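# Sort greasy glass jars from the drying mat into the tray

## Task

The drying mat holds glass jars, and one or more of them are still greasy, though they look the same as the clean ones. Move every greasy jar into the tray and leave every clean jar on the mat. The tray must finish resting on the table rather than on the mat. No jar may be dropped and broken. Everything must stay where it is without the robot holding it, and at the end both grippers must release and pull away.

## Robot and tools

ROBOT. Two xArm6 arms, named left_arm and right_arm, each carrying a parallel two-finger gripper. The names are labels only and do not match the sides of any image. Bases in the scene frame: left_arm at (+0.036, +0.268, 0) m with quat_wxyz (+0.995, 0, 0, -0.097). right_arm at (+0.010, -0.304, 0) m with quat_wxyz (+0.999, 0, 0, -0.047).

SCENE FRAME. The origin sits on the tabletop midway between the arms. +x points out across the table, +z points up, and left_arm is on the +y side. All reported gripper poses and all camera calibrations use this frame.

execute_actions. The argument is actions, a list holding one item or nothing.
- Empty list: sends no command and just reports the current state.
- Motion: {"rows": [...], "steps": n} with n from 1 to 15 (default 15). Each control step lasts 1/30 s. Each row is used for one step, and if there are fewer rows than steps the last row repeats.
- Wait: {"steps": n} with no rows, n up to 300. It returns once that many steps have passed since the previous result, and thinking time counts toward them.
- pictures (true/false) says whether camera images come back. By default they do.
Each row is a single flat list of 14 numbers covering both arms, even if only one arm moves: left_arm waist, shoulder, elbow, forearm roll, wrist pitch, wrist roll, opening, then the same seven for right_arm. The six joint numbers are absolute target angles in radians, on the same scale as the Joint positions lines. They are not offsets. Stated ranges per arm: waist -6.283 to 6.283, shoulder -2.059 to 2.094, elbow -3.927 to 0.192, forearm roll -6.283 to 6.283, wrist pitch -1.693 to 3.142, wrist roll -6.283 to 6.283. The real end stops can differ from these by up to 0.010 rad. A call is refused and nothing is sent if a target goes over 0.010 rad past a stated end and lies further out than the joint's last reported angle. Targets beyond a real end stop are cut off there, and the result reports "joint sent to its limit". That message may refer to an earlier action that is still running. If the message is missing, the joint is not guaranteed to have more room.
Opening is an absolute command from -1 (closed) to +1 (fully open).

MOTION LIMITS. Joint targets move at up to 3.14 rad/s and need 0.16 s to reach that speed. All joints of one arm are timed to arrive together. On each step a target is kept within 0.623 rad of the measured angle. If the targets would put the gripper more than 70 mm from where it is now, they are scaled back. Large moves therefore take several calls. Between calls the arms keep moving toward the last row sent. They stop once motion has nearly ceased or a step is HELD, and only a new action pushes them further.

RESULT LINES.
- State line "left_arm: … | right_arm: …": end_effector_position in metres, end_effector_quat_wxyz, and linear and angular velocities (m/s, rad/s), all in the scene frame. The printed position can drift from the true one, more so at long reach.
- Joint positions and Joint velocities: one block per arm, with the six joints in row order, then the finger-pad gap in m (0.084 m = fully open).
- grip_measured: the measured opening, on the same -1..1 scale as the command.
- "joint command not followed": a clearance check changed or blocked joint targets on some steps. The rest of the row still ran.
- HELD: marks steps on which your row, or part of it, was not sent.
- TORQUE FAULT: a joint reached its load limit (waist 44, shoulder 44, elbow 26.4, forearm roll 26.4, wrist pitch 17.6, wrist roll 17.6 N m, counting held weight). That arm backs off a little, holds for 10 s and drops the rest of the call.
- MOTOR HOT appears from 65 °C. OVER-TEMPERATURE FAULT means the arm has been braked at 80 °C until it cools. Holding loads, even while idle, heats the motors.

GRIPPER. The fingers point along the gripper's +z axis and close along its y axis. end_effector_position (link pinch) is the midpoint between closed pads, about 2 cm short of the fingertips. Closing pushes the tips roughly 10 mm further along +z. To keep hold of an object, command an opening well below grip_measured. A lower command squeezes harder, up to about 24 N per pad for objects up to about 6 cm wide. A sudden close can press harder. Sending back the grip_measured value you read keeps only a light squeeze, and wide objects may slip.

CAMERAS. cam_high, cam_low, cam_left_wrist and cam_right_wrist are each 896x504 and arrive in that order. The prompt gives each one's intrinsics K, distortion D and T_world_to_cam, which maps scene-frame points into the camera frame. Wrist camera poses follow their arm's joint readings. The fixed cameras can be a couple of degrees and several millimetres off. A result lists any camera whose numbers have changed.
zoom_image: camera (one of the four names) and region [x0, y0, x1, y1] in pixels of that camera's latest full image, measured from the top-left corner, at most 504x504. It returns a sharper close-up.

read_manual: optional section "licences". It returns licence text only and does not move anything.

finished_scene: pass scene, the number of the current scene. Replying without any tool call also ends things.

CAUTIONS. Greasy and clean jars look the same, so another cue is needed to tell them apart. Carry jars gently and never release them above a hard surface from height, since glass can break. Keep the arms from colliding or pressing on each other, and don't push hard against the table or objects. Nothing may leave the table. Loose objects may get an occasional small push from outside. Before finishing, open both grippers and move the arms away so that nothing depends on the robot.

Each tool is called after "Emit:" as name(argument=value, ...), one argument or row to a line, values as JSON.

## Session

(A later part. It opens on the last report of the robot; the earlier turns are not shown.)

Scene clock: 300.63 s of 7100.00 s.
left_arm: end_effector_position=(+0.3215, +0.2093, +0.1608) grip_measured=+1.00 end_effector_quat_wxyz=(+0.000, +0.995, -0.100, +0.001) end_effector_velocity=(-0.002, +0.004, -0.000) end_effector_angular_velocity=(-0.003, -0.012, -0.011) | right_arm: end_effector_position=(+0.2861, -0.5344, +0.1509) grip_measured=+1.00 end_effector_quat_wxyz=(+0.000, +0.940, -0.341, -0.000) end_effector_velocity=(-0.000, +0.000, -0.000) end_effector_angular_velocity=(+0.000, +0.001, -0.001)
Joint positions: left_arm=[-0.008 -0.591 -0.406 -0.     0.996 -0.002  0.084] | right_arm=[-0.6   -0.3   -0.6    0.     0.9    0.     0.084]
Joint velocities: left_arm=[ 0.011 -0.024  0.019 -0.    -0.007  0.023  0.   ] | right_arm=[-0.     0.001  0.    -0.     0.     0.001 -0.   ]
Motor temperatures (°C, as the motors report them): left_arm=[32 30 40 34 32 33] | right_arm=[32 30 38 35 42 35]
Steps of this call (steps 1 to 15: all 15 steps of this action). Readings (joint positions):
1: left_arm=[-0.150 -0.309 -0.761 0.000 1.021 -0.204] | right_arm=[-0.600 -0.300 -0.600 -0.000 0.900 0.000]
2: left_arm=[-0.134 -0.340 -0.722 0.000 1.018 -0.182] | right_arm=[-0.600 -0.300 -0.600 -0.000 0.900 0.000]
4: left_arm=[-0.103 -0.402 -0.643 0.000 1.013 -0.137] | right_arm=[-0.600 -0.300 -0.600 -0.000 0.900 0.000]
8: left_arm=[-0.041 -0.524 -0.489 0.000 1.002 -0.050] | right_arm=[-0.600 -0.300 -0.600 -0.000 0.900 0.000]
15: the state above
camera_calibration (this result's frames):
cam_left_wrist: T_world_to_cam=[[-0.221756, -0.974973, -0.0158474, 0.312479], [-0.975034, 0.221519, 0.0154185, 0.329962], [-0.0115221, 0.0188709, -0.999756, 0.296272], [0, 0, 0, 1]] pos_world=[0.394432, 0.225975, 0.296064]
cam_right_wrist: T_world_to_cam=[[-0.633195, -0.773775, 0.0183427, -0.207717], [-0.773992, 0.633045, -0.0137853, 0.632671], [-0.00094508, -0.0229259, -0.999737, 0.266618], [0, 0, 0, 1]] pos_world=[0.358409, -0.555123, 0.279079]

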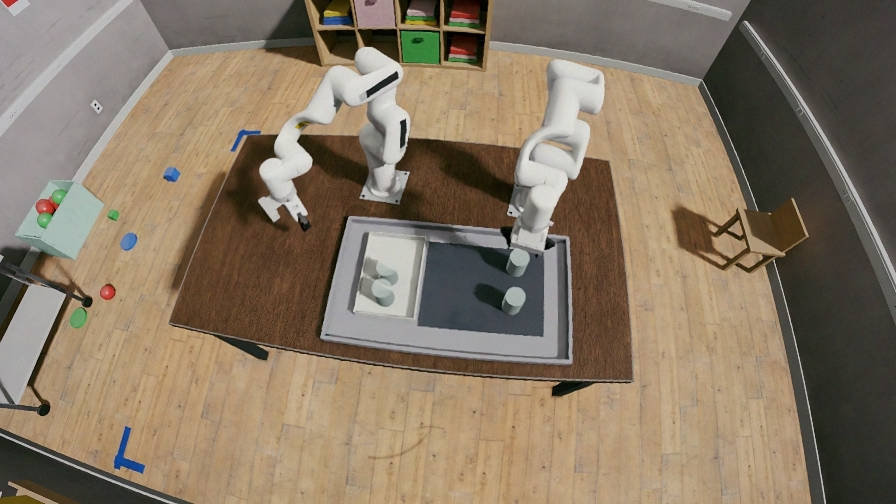

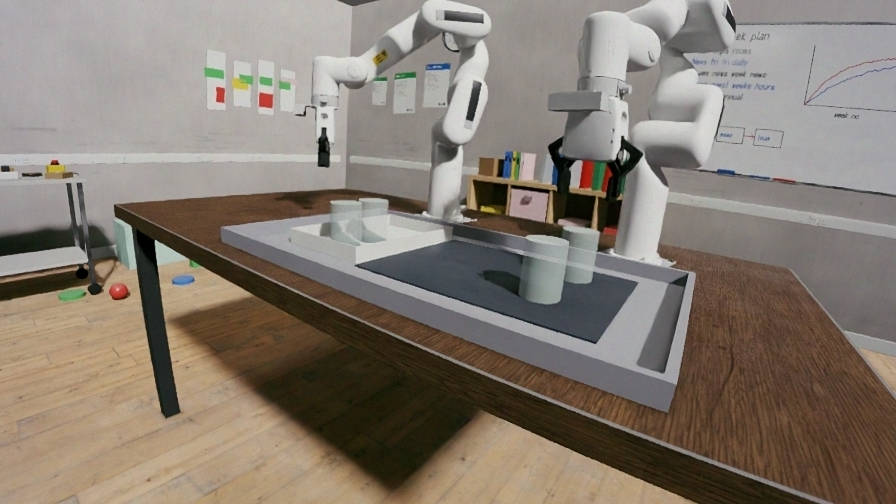

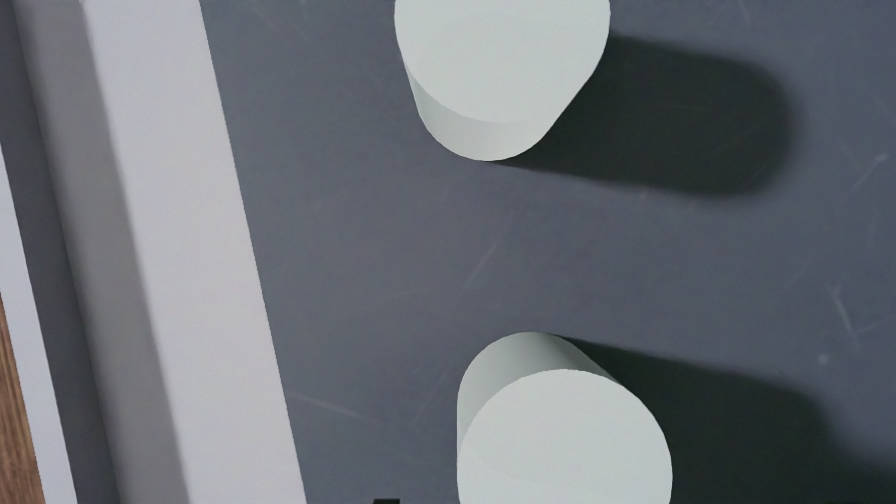

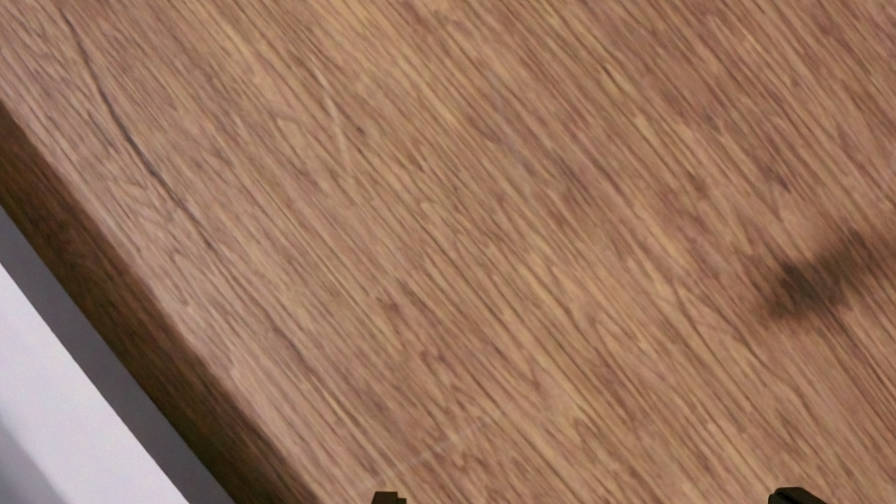

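Emit:
execute_actions(
  actions=[
    {"rows": [[-0.0064,-0.3665,-0.2741,0,0.6406,0,1,-0.6,-0.3,-0.6,0,0.9,0,1]], "steps": 15},
  ],
  pictures=false,
)

Emit:
execute_actions(
  actions=[
    {"rows": [[-0.0064,-0.3665,-0.2741,0,0.6406,0,1,-0.6,-0.3,-0.6,0,0.9,0,1]], "steps": 8},
  ],
  pictures=false,
)

Emit:
execute_actions(
  actions=[
    {"rows": [[-0.0064,-0.3665,-0.2741,0,0.6406,0,0.8,-0.6,-0.3,-0.6,0,0.9,0,1],[-0.0064,-0.3665,-0.2741,0,0.6406,0,0.7,-0.6,-0.3,-0.6,0,0.9,0,1],[-0.0064,-0.3665,-0.2741,0,0.6406,0,0.6,-0.6,-0.3,-0.6,0,0.9,0,1],[-0.0064,-0.3665,-0.2741,0,0.6406,0,0.55,-0.6,-0.3,-0.6,0,0.9,0,1],[-0.0064,-0.3665,-0.2741,0,0.6406,0,0.5,-0.6,-0.3,-0.6,0,0.9,0,1],[-0.0064,-0.3665,-0.2741,0,0.6406,0,0.47,-0.6,-0.3,-0.6,0,0.9,0,1],[-0.0064,-0.3665,-0.2741,0,0.6406,0,0.44,-0.6,-0.3,-0.6,0,0.9,0,1],[-0.0064,-0.3665,-0.2741,0,0.6406,0,0.40,-0.6,-0.3,-0.6,0,0.9,0,1],[-0.0064,-0.3665,-0.2741,0,0.6406,0,0.35,-0.6,-0.3,-0.6,0,0.9,0,1],[-0.0064,-0.3665,-0.2741,0,0.6406,0,0.3,-0.6,-0.3,-0.6,0,0.9,0,1]], "steps": 15},
  ],
  pictures=false,
)

Emit:
execute_actions(
  actions=[
    {"rows": [[-0.0064,-0.3909,-0.2806,0,0.6715,0,0.3,-0.6,-0.3,-0.6,0,0.9,0,1],[-0.0064,-0.3909,-0.2806,0,0.6715,0,0.3,-0.6,-0.3,-0.6,0,0.9,0,1],[-0.0064,-0.3909,-0.2806,0,0.6715,0,0.3,-0.6,-0.3,-0.6,0,0.9,0,1],[-0.0064,-0.5933,-0.4023,0,0.9956,0,0.3,-0.6,-0.3,-0.6,0,0.9,0,1]], "steps": 15},
  ],
  pictures=false,
)

Emit:
execute_actions(
  actions=[
    {"rows": [[-0.5428,-0.1824,-0.7402,0,0.9226,-0.6,0.3,-0.6,-0.3,-0.6,0,0.9,0,1]], "steps": 15},
  ],
  pictures=false,
)

Emit:
execute_actions(
  actions=[
    {"rows": [[-0.5428,-0.1824,-0.7402,0,0.9226,-0.6,0.3,-0.6,-0.3,-0.6,0,0.9,0,1]], "steps": 4},
  ],
  pictures=false,
)

Emit:
execute_actions(
  actions=[
    {"rows": [[-0.8449,0.3348,-1.4338,0,1.0990,-1.039,0.3,-0.6,-0.3,-0.6,0,0.9,0,1]], "steps": 15},
  ],
  pictures=false,
)

Emit:
execute_actions(
  actions=[
    {"rows": [[-0.8449,0.3348,-1.4338,0,1.0990,-1.039,0.3,-0.6,-0.3,-0.6,0,0.9,0,1]], "steps": 15},
  ],
)

Scene clock: 322.73 s of 7100.00 s.
left_arm: end_effector_position=(+0.3213, +0.2097, +0.0731) grip_measured=+1.00 end_effector_quat_wxyz=(+0.000, +0.995, -0.100, +0.001) end_effector_velocity=(+0.012, -0.003, +0.005) end_effector_angular_velocity=(-0.009, -0.043, +0.000) | right_arm: end_effector_position=(+0.2861, -0.5344, +0.1509) grip_measured=+1.00 end_effector_quat_wxyz=(+0.000, +0.940, -0.341, -0.000) end_effector_velocity=(+0.000, +0.000, +0.000) end_effector_angular_velocity=(-0.000, -0.001, +0.001)
Joint positions: left_arm=[-0.006 -0.368 -0.276 -0.     0.643  0.     0.084] | right_arm=[-0.6   -0.3   -0.6   -0.     0.9    0.     0.084]
Joint velocities: left_arm=[-0.001  0.002 -0.006  0.    -0.039 -0.001  0.   ] | right_arm=[-0.    -0.001  0.     0.001 -0.    -0.001 -0.   ]
Motor temperatures (°C, as the motors report them): left_arm=[32 30 40 34 32 33] | right_arm=[32 30 38 35 42 35]
Steps of this call (steps 1 to 15: the robot went on to your last target; steps 16 to 90: nothing new was sent; then 18.60 s passed at rest; steps 91 to 105: all 15 steps of this action). Readings (joint positions):
91: left_arm=[-0.006 -0.593 -0.402 -0.000 0.995 -0.000] | right_arm=[-0.600 -0.300 -0.600 -0.000 0.900 0.000]
92: left_arm=[-0.006 -0.591 -0.401 -0.000 0.990 -0.000] | right_arm=[-0.600 -0.300 -0.600 -0.000 0.900 -0.000]
94: left_arm=[-0.006 -0.560 -0.386 -0.000 0.935 -0.000] | right_arm=[-0.600 -0.300 -0.600 0.000 0.900 0.000]
98: left_arm=[-0.006 -0.423 -0.304 0.000 0.735 0.000] | right_arm=[-0.600 -0.300 -0.600 0.000 0.900 0.000]
105: the state above

Scene clock: 323.00 s of 7100.00 s.
left_arm: end_effector_position=(+0.3208, +0.2098, +0.0723) grip_measured=+1.00 end_effector_quat_wxyz=(+0.000, +0.995, -0.100, +0.000) end_effector_velocity=(-0.002, +0.001, -0.002) end_effector_angular_velocity=(+0.001, +0.005, -0.000) | right_arm: end_effector_position=(+0.2861, -0.5344, +0.1509) grip_measured=+1.00 end_effector_quat_wxyz=(+0.000, +0.940, -0.341, -0.000) end_effector_velocity=(-0.000, -0.000, +0.000) end_effector_angular_velocity=(-0.001, +0.000, -0.001)
Joint positions: left_arm=[-0.006 -0.367 -0.274 -0.     0.641 -0.     0.084] | right_arm=[-0.6   -0.3   -0.6    0.     0.9   -0.     0.084]
Joint velocities: left_arm=[ 0.001  0.004  0.003  0.    -0.001  0.001  0.   ] | right_arm=[-0.    -0.    -0.    -0.001 -0.     0.001  0.   ]
Motor temperatures (°C, as the motors report them): left_arm=[32 30 40 34 32 33] | right_arm=[32 30 38 35 42 35]
Steps of this call (steps 1 to 8: all 8 steps of this action). Readings (joint positions):
1: left_arm=[-0.006 -0.368 -0.276 -0.000 0.642 0.000] | right_arm=[-0.600 -0.300 -0.600 -0.000 0.900 0.000]
2: left_arm=[-0.006 -0.368 -0.276 -0.000 0.641 0.000] | right_arm=[-0.600 -0.300 -0.600 -0.000 0.900 -0.000]
4: left_arm=[-0.006 -0.368 -0.275 -0.000 0.641 0.000] | right_arm=[-0.600 -0.300 -0.600 -0.000 0.900 0.000]
8: the state above

Scene clock: 323.50 s of 7100.00 s.
left_arm: end_effector_position=(+0.3206, +0.2099, +0.0721) grip_measured=+0.46 end_effector_quat_wxyz=(+0.000, +0.995, -0.100, +0.000) end_effector_velocity=(+0.000, -0.000, +0.000) end_effector_angular_velocity=(-0.000, -0.001, -0.001) | right_arm: end_effector_position=(+0.2861, -0.5344, +0.1509) grip_measured=+1.00 end_effector_quat_wxyz=(+0.000, +0.940, -0.341, -0.000) end_effector_velocity=(-0.000, +0.000, -0.000) end_effector_angular_velocity=(+0.000, +0.001, -0.001)
Joint positions: left_arm=[-0.006 -0.367 -0.274 -0.     0.641  0.     0.063] | right_arm=[-0.6   -0.3   -0.6   -0.     0.9    0.     0.084]
Joint velocities: left_arm=[-0.001 -0.001  0.    -0.    -0.     0.     0.   ] | right_arm=[ 0.     0.     0.    -0.     0.001  0.001  0.   ]
Motor temperatures (°C, as the motors report them): left_arm=[32 30 40 34 32 33] | right_arm=[32 30 38 35 42 35]
Steps of this call (steps 1 to 15: all 15 steps of this action). Readings (joint positions):
1: left_arm=[-0.006 -0.367 -0.274 -0.000 0.641 -0.000] | right_arm=[-0.600 -0.300 -0.600 0.000 0.900 0.000]
2: left_arm=[-0.006 -0.367 -0.274 -0.000 0.641 -0.000] | right_arm=[-0.600 -0.300 -0.600 0.000 0.900 0.000]
4: left_arm=[-0.006 -0.367 -0.274 -0.000 0.641 0.000] | right_arm=[-0.600 -0.300 -0.600 -0.000 0.900 0.000]
8: left_arm=[-0.006 -0.367 -0.274 -0.000 0.641 0.000] | right_arm=[-0.600 -0.300 -0.600 0.000 0.900 0.000]
15: the state above

Scene clock: 324.00 s of 7100.00 s.
left_arm: end_effector_position=(+0.3221, +0.2096, +0.1598) grip_measured=+0.46 end_effector_quat_wxyz=(+0.000, +0.995, -0.100, +0.003) end_effector_velocity=(-0.045, +0.009, -0.018) end_effector_angular_velocity=(+0.031, +0.152, -0.001) | right_arm: end_effector_position=(+0.2861, -0.5344, +0.1509) grip_measured=+1.00 end_effector_quat_wxyz=(+0.000, +0.940, -0.341, -0.000) end_effector_velocity=(-0.000, +0.000, -0.000) end_effector_angular_velocity=(+0.000, +0.001, +0.000)
Joint positions: left_arm=[-0.006 -0.591 -0.402 -0.     0.987 -0.     0.063] | right_arm=[-0.6   -0.3   -0.6    0.     0.9    0.     0.084]
Joint velocities: left_arm=[ 0.    -0.021  0.034  0.     0.143  0.001 -0.   ] | right_arm=[-0.  0.  0. -0. -0.  0.  0.]
Motor temperatures (°C, as the motors report them): left_arm=[32 30 40 34 32 33] | right_arm=[32 30 38 35 42 35]
Steps of this call (steps 1 to 15: all 15 steps of this action). Readings (joint positions):
1: left_arm=[-0.006 -0.367 -0.274 -0.000 0.641 0.000] | right_arm=[-0.600 -0.300 -0.600 0.000 0.900 0.000]
2: left_arm=[-0.006 -0.369 -0.275 0.000 0.645 -0.000] | right_arm=[-0.600 -0.300 -0.600 -0.000 0.900 0.000]
4: left_arm=[-0.006 -0.380 -0.277 0.000 0.659 -0.000] | right_arm=[-0.600 -0.300 -0.600 0.000 0.900 0.000]
8: left_arm=[-0.006 -0.458 -0.317 0.000 0.786 -0.000] | right_arm=[-0.600 -0.300 -0.600 0.000 0.900 0.000]
15: the state above

Scene clock: 324.50 s of 7100.00 s.
left_arm: end_effector_position=(+0.3384, +0.0463, +0.1631) grip_measured=+0.46 end_effector_quat_wxyz=(-0.000, +0.997, -0.075, -0.000) end_effector_velocity=(-0.055, -0.392, -0.021) end_effector_angular_velocity=(-0.001, -0.004, +0.107) | right_arm: end_effector_position=(+0.2861, -0.5344, +0.1509) grip_measured=+1.00 end_effector_quat_wxyz=(+0.000, +0.940, -0.341, -0.000) end_effector_velocity=(+0.000, +0.000, +0.000) end_effector_angular_velocity=(-0.000, -0.001, -0.000)
Joint positions: left_arm=[-0.437 -0.262 -0.673 -0.     0.936 -0.481  0.063] | right_arm=[-0.6   -0.3   -0.6   -0.     0.9   -0.     0.084]
Joint velocities: left_arm=[-0.929  0.703 -0.589  0.    -0.118 -1.036  0.   ] | right_arm=[ 0.001 -0.001  0.     0.001  0.     0.001 -0.   ]
Motor temperatures (°C, as the motors report them): left_arm=[32 30 40 34 32 33] | right_arm=[32 30 38 35 42 35]
Steps of this call (steps 1 to 15: all 15 steps of this action). Readings (joint positions):
1: left_arm=[-0.006 -0.591 -0.401 0.000 0.991 -0.000] | right_arm=[-0.600 -0.300 -0.600 0.000 0.900 0.000]
2: left_arm=[-0.010 -0.588 -0.402 0.000 0.992 -0.006] | right_arm=[-0.600 -0.300 -0.600 0.000 0.900 0.000]
4: left_arm=[-0.055 -0.554 -0.430 0.000 0.986 -0.059] | right_arm=[-0.600 -0.300 -0.600 -0.000 0.900 0.000]
8: left_arm=[-0.209 -0.436 -0.529 -0.000 0.965 -0.226] | right_arm=[-0.600 -0.300 -0.600 0.000 0.900 0.000]
15: the state above

Scene clock: 324.63 s of 7100.00 s.
left_arm: end_effector_position=(+0.3306, +0.0083, +0.1601) grip_measured=+0.46 end_effector_quat_wxyz=(-0.000, +0.997, -0.071, -0.001) end_effector_velocity=(-0.034, -0.119, -0.015) end_effector_angular_velocity=(+0.009, +0.008, +0.039) | right_arm: end_effector_position=(+0.2861, -0.5344, +0.1509) grip_measured=+1.00 end_effector_quat_wxyz=(+0.000, +0.940, -0.341, -0.000) end_effector_velocity=(+0.000, -0.000, +0.001) end_effector_angular_velocity=(-0.001, -0.002, -0.001)
Joint positions: left_arm=[-0.527 -0.194 -0.729 -0.     0.925 -0.579  0.063] | right_arm=[-0.6   -0.3   -0.6   -0.     0.9   -0.     0.084]
Joint velocities: left_arm=[-0.286  0.216 -0.171  0.001 -0.033 -0.325 -0.   ] | right_arm=[ 0.    -0.001 -0.     0.001 -0.     0.001 -0.   ]
Motor temperatures (°C, as the motors report them): left_arm=[32 30 40 34 32 33] | right_arm=[32 30 38 35 42 35]
Steps of this call (steps 1 to 4: all 4 steps of this action). Readings (joint positions):
1: left_arm=[-0.467 -0.239 -0.692 -0.000 0.932 -0.515] | right_arm=[-0.600 -0.300 -0.600 -0.000 0.900 0.000]
2: left_arm=[-0.494 -0.219 -0.709 -0.000 0.929 -0.543] | right_arm=[-0.600 -0.300 -0.600 0.000 0.900 0.000]
4: the state above

Scene clock: 325.13 s of 7100.00 s.
left_arm: end_effector_position=(+0.3330, -0.1590, +0.1796) grip_measured=+0.46 end_effector_quat_wxyz=(-0.002, +1.000, -0.017, -0.002) end_effector_velocity=(-0.064, -0.385, +0.016) end_effector_angular_velocity=(-0.027, -0.024, +0.228) | right_arm: end_effector_position=(+0.2861, -0.5344, +0.1509) grip_measured=+1.00 end_effector_quat_wxyz=(+0.000, +0.940, -0.341, -0.000) end_effector_velocity=(-0.000, +0.000, -0.000) end_effector_angular_velocity=(+0.001, +0.001, -0.001)
Joint positions: left_arm=[-0.768  0.204 -1.254  0.     1.055 -0.928  0.063] | right_arm=[-0.6   -0.3   -0.6    0.     0.9   -0.     0.084]
Joint velocities: left_arm=[-0.523  0.884 -1.212  0.     0.293 -0.751  0.   ] | right_arm=[-0.001  0.     0.     0.001  0.001 -0.     0.   ]
Motor temperatures (°C, as the motors report them): left_arm=[32 30 40 34 32 33] | right_arm=[32 30 38 35 42 35]
Steps of this call (steps 1 to 15: all 15 steps of this action). Readings (joint positions):
1: left_arm=[-0.534 -0.189 -0.733 -0.000 0.924 -0.588] | right_arm=[-0.600 -0.300 -0.600 -0.000 0.900 -0.000]
2: left_arm=[-0.540 -0.183 -0.740 -0.000 0.926 -0.597] | right_arm=[-0.600 -0.300 -0.600 0.000 0.900 0.000]
4: left_arm=[-0.566 -0.138 -0.793 0.000 0.944 -0.639] | right_arm=[-0.600 -0.300 -0.600 -0.000 0.900 -0.000]
8: left_arm=[-0.647 -0.000 -0.970 -0.000 0.987 -0.753] | right_arm=[-0.600 -0.300 -0.600 -0.000 0.900 0.000]
15: the state above

Scene clock: 325.63 s of 7100.00 s.
left_arm: end_effector_position=(+0.3197, -0.2147, +0.1803) grip_measured=+0.46 end_effector_quat_wxyz=(+0.000, +1.000, -0.000, +0.000) end_effector_velocity=(-0.003, -0.002, -0.003) end_effector_angular_velocity=(+0.004, +0.003, -0.006) | right_arm: end_effector_position=(+0.2861, -0.5344, +0.1509) grip_measured=+1.00 end_effector_quat_wxyz=(+0.000, +0.940, -0.341, -0.000) end_effector_velocity=(+0.000, +0.000, -0.000) end_effector_angular_velocity=(+0.001, -0.000, +0.002)
Joint positions: left_arm=[-0.844  0.334 -1.433  0.     1.099 -1.039  0.063] | right_arm=[-0.6   -0.3   -0.6   -0.     0.9   -0.     0.084]
Joint velocities: left_arm=[-0.006  0.008 -0.003 -0.     0.    -0.001  0.   ] | right_arm=[ 0.001  0.001 -0.001  0.002  0.    -0.002  0.   ]
Motor temperatures (°C, as the motors report them): left_arm=[32 30 40 34 32 33] | right_arm=[32 30 38 35 42 35]
Steps of this call (steps 1 to 15: all 15 steps of this action). Readings (joint positions):
1: left_arm=[-0.785 0.234 -1.295 0.000 1.065 -0.953] | right_arm=[-0.600 -0.300 -0.600 -0.000 0.900 0.000]
2: left_arm=[-0.802 0.262 -1.334 -0.000 1.075 -0.977] | right_arm=[-0.600 -0.300 -0.600 0.000 0.900 0.000]
4: left_arm=[-0.829 0.307 -1.394 -0.000 1.089 -1.014] | right_arm=[-0.600 -0.300 -0.600 0.000 0.900 0.000]
8: left_arm=[-0.843 0.332 -1.428 -0.000 1.098 -1.036] | right_arm=[-0.600 -0.300 -0.600 0.000 0.900 -0.000]
15: the state above
camera_calibration (this result's frames):
cam_left_wrist: T_world_to_cam=[[-0.0226455, -0.999621, -0.0156653, -0.169939], [-0.999615, 0.0223888, 0.016375, 0.386711], [-0.0160181, 0.0160301, -0.999743, 0.324617], [0, 0, 0, 1]] pos_world=[0.387914, -0.183736, 0.315539]
cam_right_wrist: T_world_to_cam=[[-0.633194, -0.773776, 0.0183429, -0.207718], [-0.773992, 0.633045, -0.0137853, 0.632671], [-0.000945165, -0.022926, -0.999737, 0.266618], [0, 0, 0, 1]] pos_world=[0.358409, -0.555123, 0.279079]

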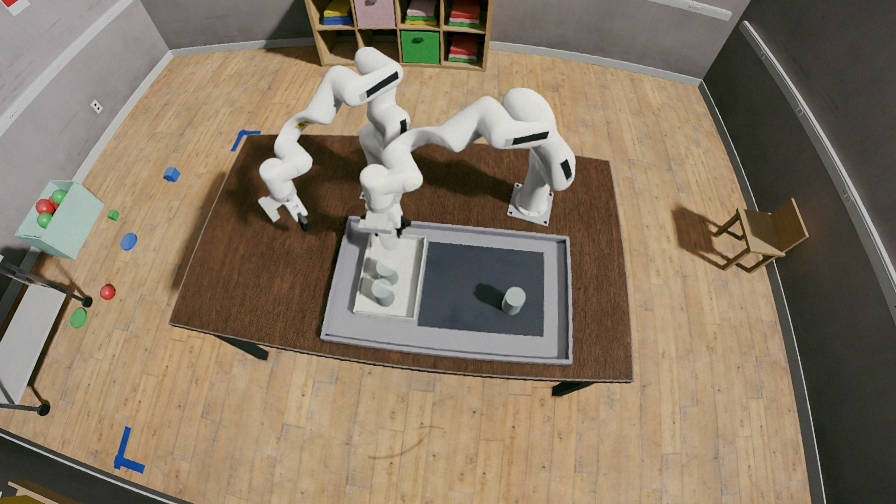

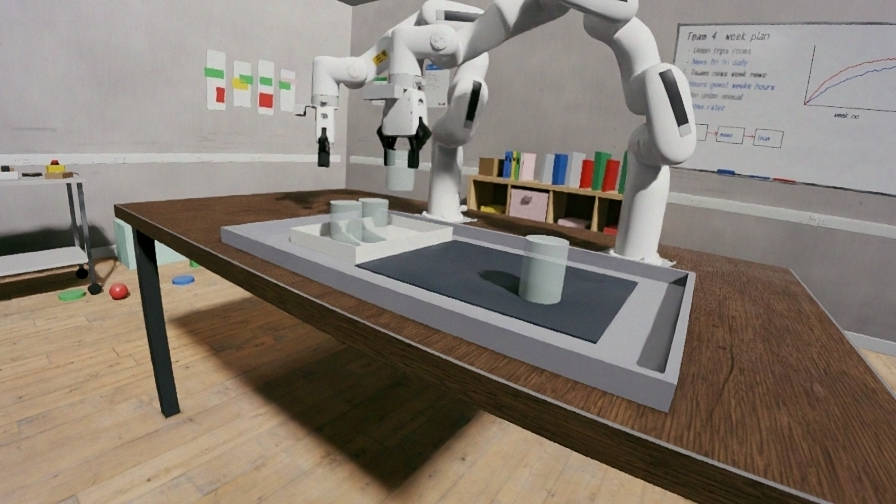

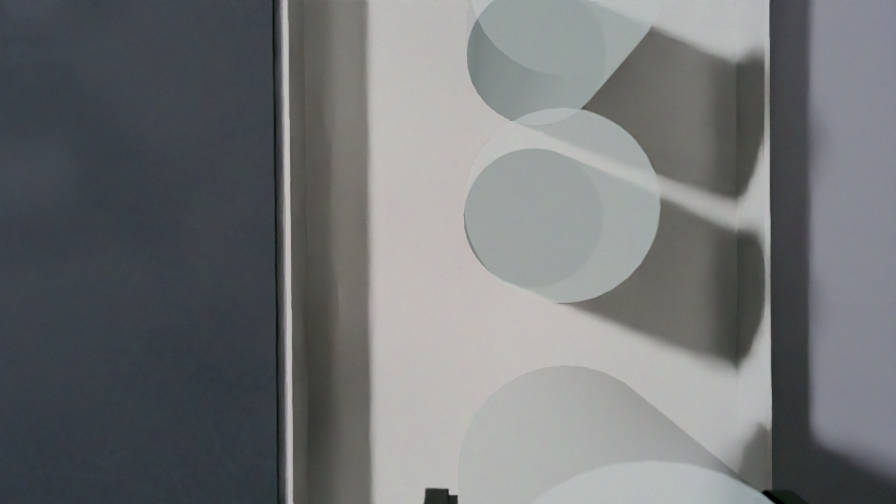

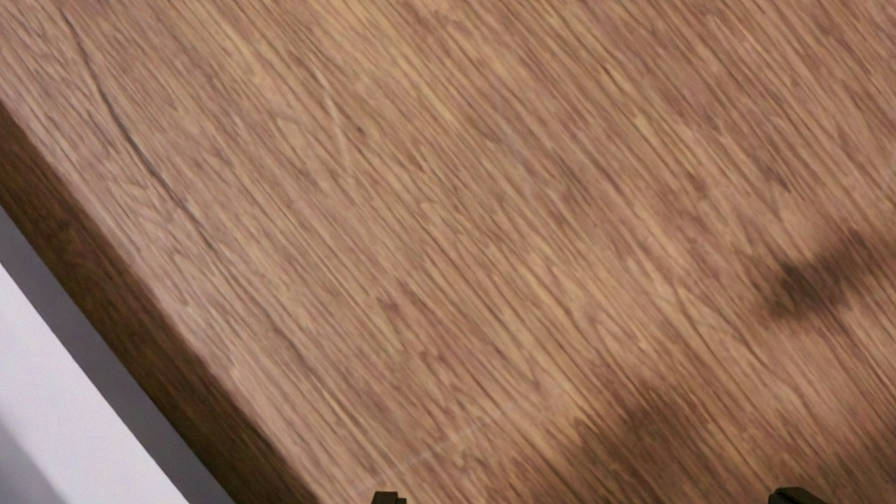

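Emit:
execute_actions(
  actions=[
    {"rows": [[-0.8449,0.4314,-1.3333,0,0.9019,-1.039,0.3,-0.6,-0.3,-0.6,0,0.9,0,1]], "steps": 15},
  ],
  pictures=false,
)

Emit:
execute_actions(
  actions=[
    {"rows": [[-0.8449,0.4378,-1.3304,0,0.8926,-1.039,0.3,-0.6,-0.3,-0.6,0,0.9,0,1],[-0.8449,0.4442,-1.3275,0,0.8834,-1.039,0.3,-0.6,-0.3,-0.6,0,0.9,0,1],[-0.8449,0.4506,-1.3247,0,0.8741,-1.039,0.3,-0.6,-0.3,-0.6,0,0.9,0,1],[-0.8449,0.4569,-1.3218,0,0.8648,-1.039,0.3,-0.6,-0.3,-0.6,0,0.9,0,1],[-0.8449,0.4633,-1.3189,0,0.8556,-1.039,0.3,-0.6,-0.3,-0.6,0,0.9,0,1],[-0.8449,0.4697,-1.3160,0,0.8463,-1.039,0.3,-0.6,-0.3,-0.6,0,0.9,0,1]], "steps": 15},
  ],
  pictures=false,
)

Emit:
execute_actions(
  actions=[
    {"rows": [[-0.8449,0.4697,-1.3160,0,0.8463,-1.039,0.3,-0.6,-0.3,-0.6,0,0.9,0,1]], "steps": 10},
  ],
)

Scene clock: 332.53 s of 7100.00 s.
left_arm: end_effector_position=(+0.3203, -0.2168, +0.1031) grip_measured=+0.46 end_effector_quat_wxyz=(+0.003, +1.000, -0.000, +0.002) end_effector_velocity=(-0.001, +0.002, -0.003) end_effector_angular_velocity=(+0.001, +0.000, +0.000) | right_arm: end_effector_position=(+0.2861, -0.5344, +0.1509) grip_measured=+1.00 end_effector_quat_wxyz=(+0.000, +0.940, -0.341, -0.000) end_effector_velocity=(-0.000, -0.000, -0.000) end_effector_angular_velocity=(+0.001, +0.000, -0.000)
Joint positions: left_arm=[-0.845  0.428 -1.337 -0.     0.902 -1.039  0.063] | right_arm=[-0.6   -0.3   -0.6   -0.     0.9    0.     0.084]
Joint velocities: left_arm=[ 0.001 -0.001  0.01  -0.    -0.009  0.    -0.   ] | right_arm=[-0.001  0.001 -0.     0.001  0.    -0.001 -0.   ]
Motor temperatures (°C, as the motors report them): left_arm=[32 30 40 34 32 33] | right_arm=[32 30 38 35 42 35]
Steps of this call (steps 1 to 15: the robot went on to your last target; steps 16 to 90: nothing new was sent; then 3.40 s passed at rest; steps 91 to 105: all 15 steps of this action). Readings (joint positions):
91: left_arm=[-0.845 0.335 -1.434 -0.000 1.099 -1.039] | right_arm=[-0.600 -0.300 -0.600 0.000 0.900 0.000]
92: left_arm=[-0.845 0.336 -1.432 -0.000 1.093 -1.039] | right_arm=[-0.600 -0.300 -0.600 0.000 0.900 0.000]
94: left_arm=[-0.845 0.354 -1.413 -0.000 1.041 -1.039] | right_arm=[-0.600 -0.300 -0.600 0.000 0.900 0.000]
98: left_arm=[-0.845 0.426 -1.338 0.000 0.930 -1.039] | right_arm=[-0.600 -0.300 -0.600 0.000 0.900 0.000]
105: the state above

Scene clock: 333.03 s of 7100.00 s.
left_arm: end_effector_position=(+0.3195, -0.2154, +0.0766) grip_measured=+0.46 end_effector_quat_wxyz=(+0.000, +1.000, -0.000, +0.000) end_effector_velocity=(+0.004, -0.006, +0.008) end_effector_angular_velocity=(-0.022, -0.013, +0.001) | right_arm: end_effector_position=(+0.2861, -0.5344, +0.1509) grip_measured=+1.00 end_effector_quat_wxyz=(+0.000, +0.940, -0.341, -0.000) end_effector_velocity=(-0.000, +0.000, -0.000) end_effector_angular_velocity=(-0.000, +0.001, +0.004)
Joint positions: left_arm=[-0.845  0.469 -1.317 -0.     0.847 -1.039  0.063] | right_arm=[-0.6   -0.3   -0.6   -0.     0.9   -0.     0.084]
Joint velocities: left_arm=[ 0.001 -0.007 -0.008  0.    -0.01  -0.     0.   ] | right_arm=[ 0.001  0.     0.001 -0.001 -0.001 -0.002  0.   ]
Motor temperatures (°C, as the motors report them): left_arm=[32 30 40 34 32 33] | right_arm=[32 30 38 35 42 35]
Steps of this call (steps 1 to 15: all 15 steps of this action). Readings (joint positions):
1: left_arm=[-0.845 0.429 -1.336 -0.000 0.902 -1.039] | right_arm=[-0.600 -0.300 -0.600 -0.000 0.900 0.000]
2: left_arm=[-0.845 0.430 -1.335 -0.000 0.900 -1.039] | right_arm=[-0.600 -0.300 -0.600 -0.000 0.900 0.000]
4: left_arm=[-0.845 0.436 -1.332 -0.000 0.892 -1.039] | right_arm=[-0.600 -0.300 -0.600 -0.000 0.900 -0.000]
8: left_arm=[-0.845 0.459 -1.321 0.000 0.862 -1.039] | right_arm=[-0.600 -0.300 -0.600 0.000 0.900 0.000]
15: the state above

Scene clock: 333.37 s of 7100.00 s.
left_arm: end_effector_position=(+0.3193, -0.2151, +0.0761) grip_measured=+0.46 end_effector_quat_wxyz=(+0.000, +1.000, -0.000, +0.000) end_effector_velocity=(+0.000, +0.000, +0.000) end_effector_angular_velocity=(-0.000, -0.000, +0.001) | right_arm: end_effector_position=(+0.2861, -0.5344, +0.1509) grip_measured=+1.00 end_effector_quat_wxyz=(+0.000, +0.940, -0.341, -0.000) end_effector_velocity=(-0.000, -0.000, +0.000) end_effector_angular_velocity=(-0.000, -0.000, +0.000)
Joint positions: left_arm=[-0.845  0.47  -1.316 -0.     0.846 -1.039  0.063] | right_arm=[-0.6   -0.3   -0.6   -0.     0.9    0.     0.084]
Joint velocities: left_arm=[ 0.001  0.    -0.    -0.    -0.    -0.    -0.   ] | right_arm=[-0.001 -0.001  0.    -0.    -0.    -0.001 -0.   ]
Motor temperatures (°C, as the motors report them): left_arm=[32 30 40 34 32 33] | right_arm=[32 30 38 35 42 35]
Steps of this call (steps 1 to 10: all 10 steps of this action). Readings (joint positions):
1: left_arm=[-0.845 0.469 -1.317 -0.000 0.846 -1.039] | right_arm=[-0.600 -0.300 -0.600 -0.000 0.900 0.000]
2: left_arm=[-0.845 0.469 -1.317 -0.000 0.846 -1.039] | right_arm=[-0.600 -0.300 -0.600 -0.000 0.900 -0.000]
4: left_arm=[-0.845 0.469 -1.316 -0.000 0.846 -1.039] | right_arm=[-0.600 -0.300 -0.600 0.000 0.900 0.000]
8: left_arm=[-0.845 0.470 -1.316 -0.000 0.846 -1.039] | right_arm=[-0.600 -0.300 -0.600 -0.000 0.900 0.000]
10: the state above
camera_calibration (this result's frames):
cam_left_wrist: T_world_to_cam=[[-0.023312, -0.999605, -0.015728, -0.171803], [-0.999598, 0.0230526, 0.0164776, 0.388223], [-0.0161085, 0.0161058, -0.999741, 0.2205], [0, 0, 0, 1]] pos_world=[0.387614, -0.184236, 0.211344]
cam_right_wrist: T_world_to_cam=[[-0.633195, -0.773775, 0.0183428, -0.207717], [-0.773992, 0.633045, -0.0137852, 0.632671], [-0.000945224, -0.0229259, -0.999737, 0.266618], [0, 0, 0, 1]] pos_world=[0.358409, -0.555123, 0.279079]

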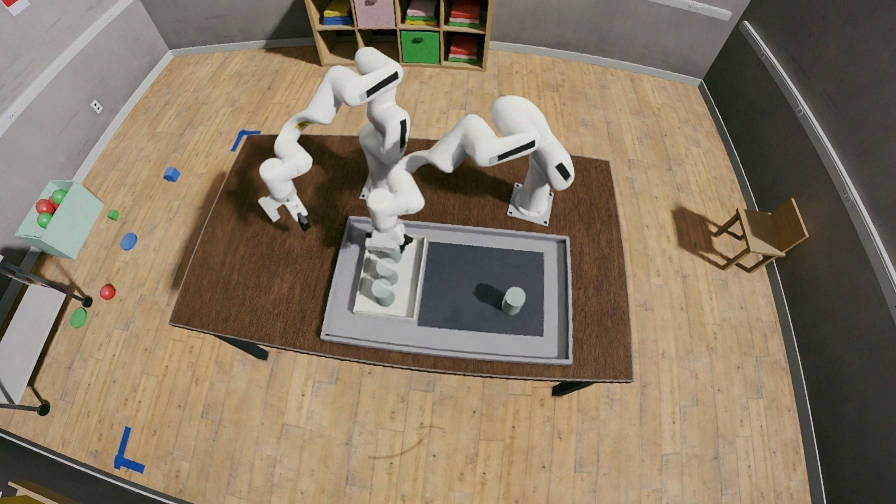

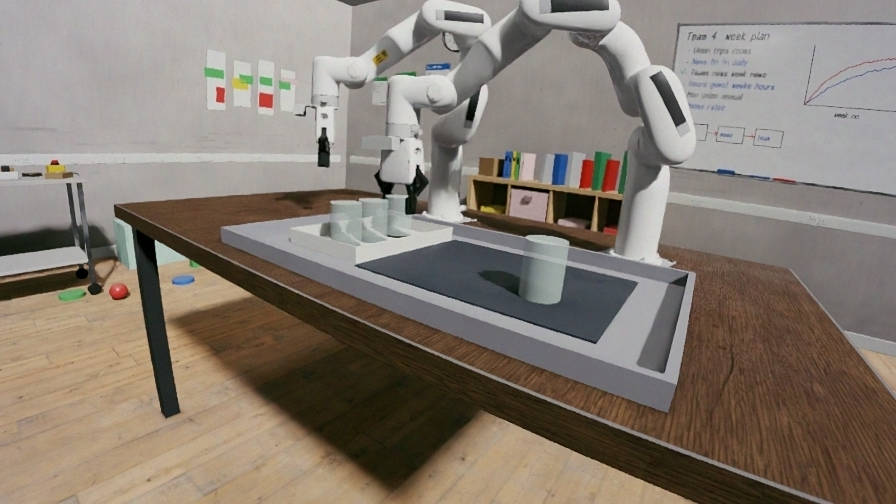

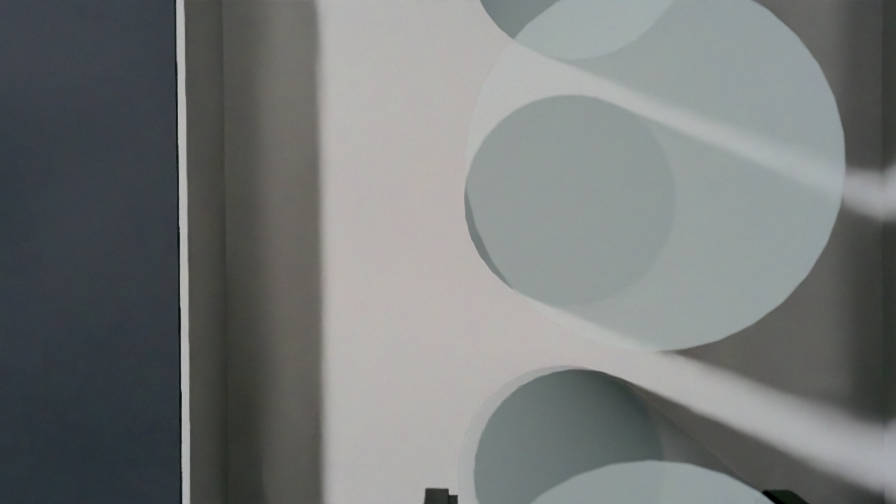

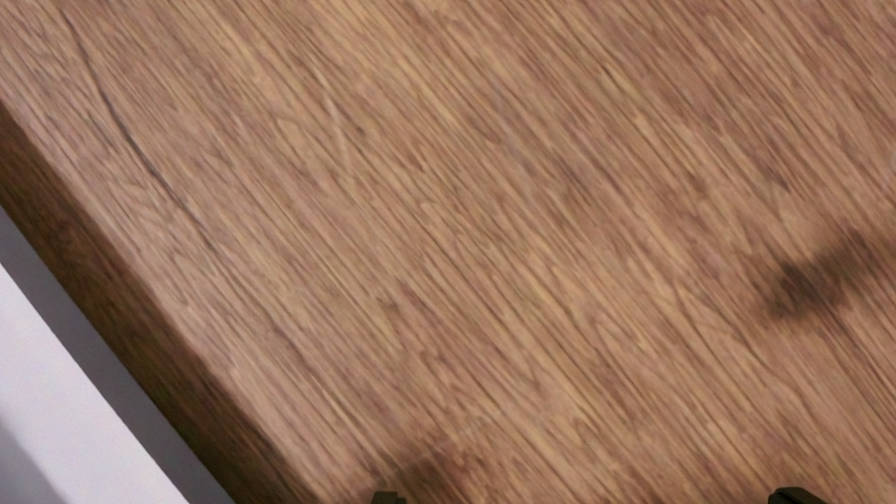

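Emit:
execute_actions(
  actions=[
    {"rows": [[-0.8449,0.4697,-1.3160,0,0.8463,-1.039,0.45,-0.6,-0.3,-0.6,0,0.9,0,1],[-0.8449,0.4697,-1.3160,0,0.8463,-1.039,0.462,-0.6,-0.3,-0.6,0,0.9,0,1],[-0.8449,0.4697,-1.3160,0,0.8463,-1.039,0.469,-0.6,-0.3,-0.6,0,0.9,0,1],[-0.8449,0.4697,-1.3160,0,0.8463,-1.039,0.469,-0.6,-0.3,-0.6,0,0.9,0,1],[-0.8449,0.4697,-1.3160,0,0.8463,-1.039,0.469,-0.6,-0.3,-0.6,0,0.9,0,1],[-0.8449,0.4697,-1.3160,0,0.8463,-1.039,0.469,-0.6,-0.3,-0.6,0,0.9,0,1],[-0.8449,0.4697,-1.3160,0,0.8463,-1.039,0.469,-0.6,-0.3,-0.6,0,0.9,0,1],[-0.8449,0.4697,-1.3160,0,0.8463,-1.039,0.469,-0.6,-0.3,-0.6,0,0.9,0,1],[-0.8449,0.4697,-1.3160,0,0.8463,-1.039,0.6,-0.6,-0.3,-0.6,0,0.9,0,1],[-0.8449,0.4697,-1.3160,0,0.8463,-1.039,1,-0.6,-0.3,-0.6,0,0.9,0,1]], "steps": 15},
  ],
  pictures=false,
)

Emit:
execute_actions(
  actions=[
    {"rows": [[-0.8449,0.4697,-1.3160,0,0.8463,-1.039,1,-0.6,-0.3,-0.6,0,0.9,0,1],[-0.8449,0.4697,-1.3160,0,0.8463,-1.039,1,-0.6,-0.3,-0.6,0,0.9,0,1],[-0.8449,0.4697,-1.3160,0,0.8463,-1.039,1,-0.6,-0.3,-0.6,0,0.9,0,1],[-0.8449,0.3348,-1.4338,0,1.0990,-1.039,1,-0.6,-0.3,-0.6,0,0.9,0,1]], "steps": 15},
  ],
  pictures=false,
)

Emit:
execute_actions(
  actions=[
    {"rows": [[-0.5428,-0.25,-0.75,0,1.0,-0.6,1,-0.6,-0.3,-0.6,0,0.9,0,1]], "steps": 15},
  ],
  pictures=false,
)

Emit:
execute_actions(
  actions=[
    {"steps": 20},
  ],
)

Scene clock: 345.63 s of 7100.00 s.
left_arm: end_effector_position=(+0.3195, -0.2154, +0.0764) grip_measured=+0.98 end_effector_quat_wxyz=(+0.000, +1.000, -0.000, +0.000) end_effector_velocity=(-0.001, +0.002, -0.003) end_effector_angular_velocity=(+0.007, +0.004, -0.001) | right_arm: end_effector_position=(+0.2861, -0.5344, +0.1509) grip_measured=+1.00 end_effector_quat_wxyz=(+0.000, +0.940, -0.341, -0.000) end_effector_velocity=(+0.000, +0.000, -0.000) end_effector_angular_velocity=(+0.000, +0.000, +0.001)
Joint positions: left_arm=[-0.845  0.469 -1.316 -0.     0.846 -1.039  0.083] | right_arm=[-0.6   -0.3   -0.6   -0.     0.9    0.     0.084]
Joint velocities: left_arm=[-0.     0.002  0.004  0.     0.001  0.001  0.013] | right_arm=[ 0.001  0.001 -0.001  0.     0.    -0.     0.   ]
Motor temperatures (°C, as the motors report them): left_arm=[32 30 40 34 32 33] | right_arm=[32 30 38 35 42 35]
Steps of this call (steps 1 to 15: the robot went on to your last target; steps 16 to 90: nothing new was sent; then 8.77 s passed at rest; steps 91 to 105: all 15 steps of this action). Readings (joint positions):
91: left_arm=[-0.845 0.470 -1.316 0.000 0.846 -1.039] | right_arm=[-0.600 -0.300 -0.600 0.000 0.900 0.000]
92: left_arm=[-0.845 0.470 -1.316 0.000 0.846 -1.039] | right_arm=[-0.600 -0.300 -0.600 -0.000 0.900 -0.000]
94: left_arm=[-0.845 0.470 -1.316 0.000 0.846 -1.039] | right_arm=[-0.600 -0.300 -0.600 0.000 0.900 -0.000]
98: left_arm=[-0.845 0.470 -1.316 -0.000 0.846 -1.039] | right_arm=[-0.600 -0.300 -0.600 0.000 0.900 0.000]
105: the state above

Scene clock: 346.13 s of 7100.00 s.
left_arm: end_effector_position=(+0.3206, -0.2173, +0.1808) grip_measured=+1.00 end_effector_quat_wxyz=(+0.005, +1.000, -0.000, +0.003) end_effector_velocity=(-0.019, +0.032, +0.003) end_effector_angular_velocity=(+0.116, +0.068, +0.002) | right_arm: end_effector_position=(+0.2861, -0.5344, +0.1509) grip_measured=+1.00 end_effector_quat_wxyz=(+0.000, +0.940, -0.341, -0.000) end_effector_velocity=(-0.000, -0.000, +0.000) end_effector_angular_velocity=(-0.001, +0.001, +0.000)
Joint positions: left_arm=[-0.845  0.335 -1.434 -0.     1.088 -1.039  0.084] | right_arm=[-0.6   -0.3   -0.6   -0.     0.9    0.     0.084]
Joint velocities: left_arm=[ 0.    -0.024 -0.005  0.     0.163 -0.002 -0.   ] | right_arm=[-0.    -0.     0.    -0.001  0.     0.001 -0.   ]
Motor temperatures (°C, as the motors report them): left_arm=[32 30 40 34 32 33] | right_arm=[32 30 38 35 42 35]
Steps of this call (steps 1 to 15: all 15 steps of this action). Readings (joint positions):
1: left_arm=[-0.845 0.469 -1.316 -0.000 0.846 -1.039] | right_arm=[-0.600 -0.300 -0.600 -0.000 0.900 0.000]
2: left_arm=[-0.845 0.469 -1.316 -0.000 0.846 -1.039] | right_arm=[-0.600 -0.300 -0.600 -0.000 0.900 -0.000]
4: left_arm=[-0.845 0.470 -1.316 0.000 0.846 -1.039] | right_arm=[-0.600 -0.300 -0.600 -0.000 0.900 0.000]
8: left_arm=[-0.845 0.427 -1.352 0.000 0.940 -1.039] | right_arm=[-0.600 -0.300 -0.600 0.000 0.900 -0.000]
15: the state above

Scene clock: 346.63 s of 7100.00 s.
left_arm: end_effector_position=(+0.3345, -0.0514, +0.1938) grip_measured=+1.00 end_effector_quat_wxyz=(+0.001, +0.999, -0.050, +0.001) end_effector_velocity=(-0.051, +0.387, -0.034) end_effector_angular_velocity=(+0.015, +0.010, -0.238) | right_arm: end_effector_position=(+0.2861, -0.5344, +0.1509) grip_measured=+1.00 end_effector_quat_wxyz=(+0.000, +0.940, -0.341, -0.000) end_effector_velocity=(+0.000, -0.000, -0.000) end_effector_angular_velocity=(+0.000, +0.000, -0.000)
Joint positions: left_arm=[-0.624 -0.092 -0.937  0.     1.025 -0.718  0.084] | right_arm=[-0.6   -0.3   -0.6    0.     0.9   -0.     0.084]
Joint velocities: left_arm=[ 0.519 -1.017  1.197 -0.    -0.162  0.758  0.   ] | right_arm=[ 0.     0.001 -0.001  0.    -0.     0.     0.   ]
Motor temperatures (°C, as the motors report them): left_arm=[32 30 40 34 32 33] | right_arm=[32 30 38 35 42 35]
Steps of this call (steps 1 to 15: all 15 steps of this action). Readings (joint positions):
1: left_arm=[-0.845 0.335 -1.433 -0.000 1.093 -1.039] | right_arm=[-0.600 -0.300 -0.600 -0.000 0.900 0.000]
2: left_arm=[-0.843 0.332 -1.427 -0.000 1.093 -1.035] | right_arm=[-0.600 -0.300 -0.600 0.000 0.900 0.000]
4: left_arm=[-0.822 0.289 -1.373 -0.000 1.085 -0.998] | right_arm=[-0.600 -0.300 -0.600 0.000 0.900 0.000]
8: left_arm=[-0.744 0.141 -1.216 0.000 1.062 -0.893] | right_arm=[-0.600 -0.300 -0.600 -0.000 0.900 -0.000]
15: the state above

Scene clock: 347.30 s of 7100.00 s.
left_arm: end_effector_position=(+0.3223, +0.0073, +0.1845) grip_measured=+1.00 end_effector_quat_wxyz=(-0.000, +0.998, -0.069, -0.000) end_effector_velocity=(+0.001, +0.001, +0.000) end_effector_angular_velocity=(-0.001, -0.001, +0.003) | right_arm: end_effector_position=(+0.2861, -0.5344, +0.1509) grip_measured=+1.00 end_effector_quat_wxyz=(+0.000, +0.940, -0.341, -0.000) end_effector_velocity=(-0.000, +0.000, -0.000) end_effector_angular_velocity=(+0.000, +0.000, -0.000)
Joint positions: left_arm=[-0.543 -0.25  -0.75  -0.     1.    -0.6    0.084] | right_arm=[-0.6   -0.3   -0.6   -0.     0.9    0.     0.084]
Joint velocities: left_arm=[ 0.004 -0.003  0.002  0.     0.     0.001  0.   ] | right_arm=[ 0.    -0.     0.001  0.    -0.001  0.    -0.   ]
Motor temperatures (°C, as the motors report them): left_arm=[32 30 40 34 32 33] | right_arm=[32 30 38 35 42 35]
Steps of this call (steps 1 to 20: the robot went on to your last target). Readings (joint positions):
1: left_arm=[-0.606 -0.126 -0.897 0.000 1.020 -0.693] | right_arm=[-0.600 -0.300 -0.600 -0.000 0.900 0.000]
2: left_arm=[-0.589 -0.159 -0.858 0.000 1.015 -0.668] | right_arm=[-0.600 -0.300 -0.600 -0.000 0.900 0.000]
4: left_arm=[-0.561 -0.213 -0.794 0.000 1.007 -0.629] | right_arm=[-0.600 -0.300 -0.600 0.000 0.900 -0.000]
8: left_arm=[-0.545 -0.245 -0.755 -0.000 1.001 -0.604] | right_arm=[-0.600 -0.300 -0.600 0.000 0.900 0.000]
20: the state above
camera_calibration (this result's frames):
cam_left_wrist: T_world_to_cam=[[-0.159723, -0.987034, -0.0159117, 0.0962087], [-0.987064, 0.159459, 0.0166536, 0.379228], [-0.0139004, 0.0183658, -0.999735, 0.324609], [0, 0, 0, 1]] pos_world=[0.394201, 0.0285282, 0.319738]
cam_right_wrist: T_world_to_cam=[[-0.633195, -0.773775, 0.0183428, -0.207717], [-0.773992, 0.633045, -0.0137852, 0.632671], [-0.000945168, -0.0229259, -0.999737, 0.266618], [0, 0, 0, 1]] pos_world=[0.358409, -0.555123, 0.279079]

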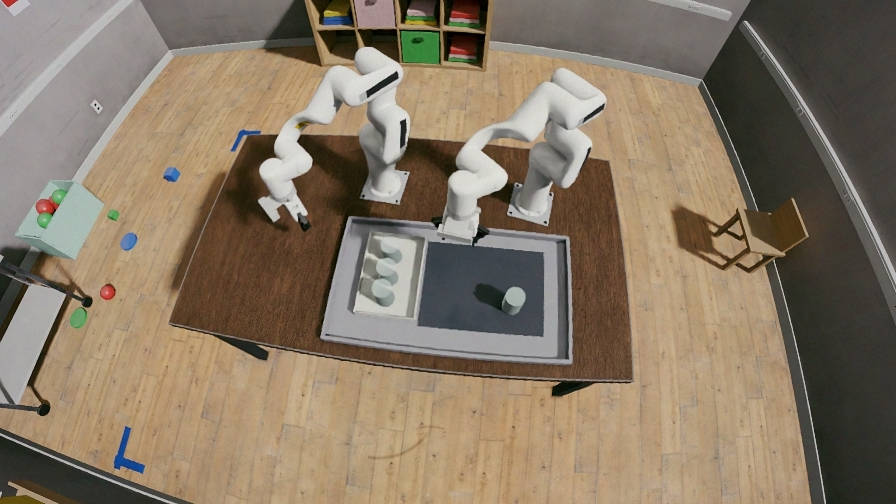

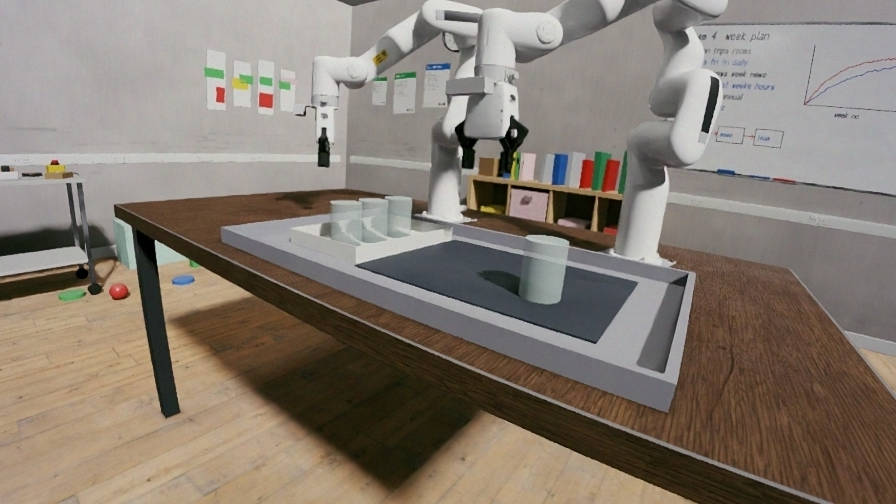

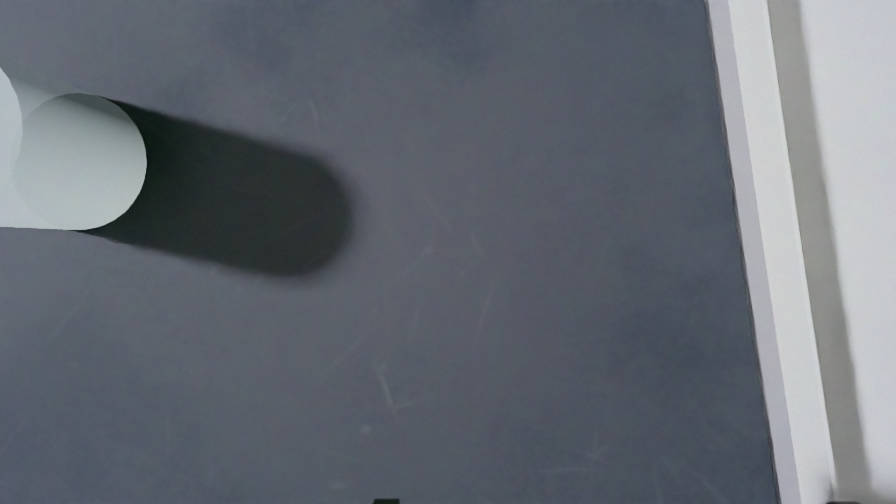

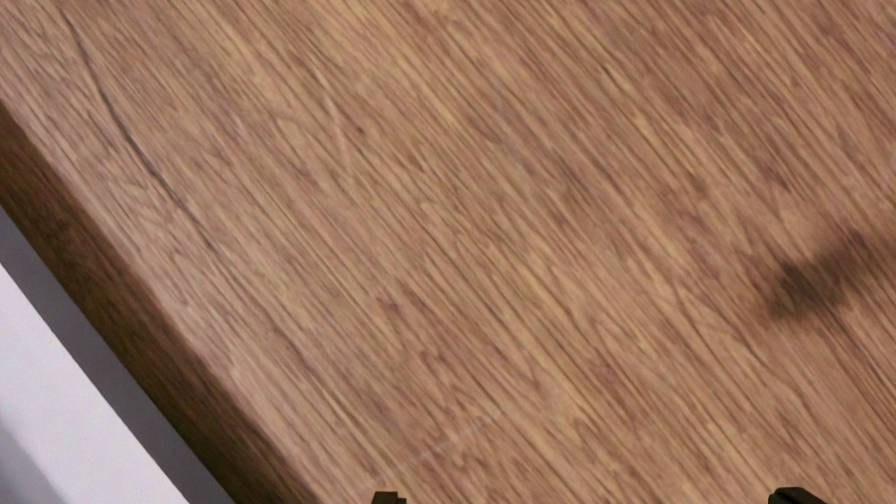

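Emit:
finished_scene(
  scene=2,
)

The scene is finished: the task was done.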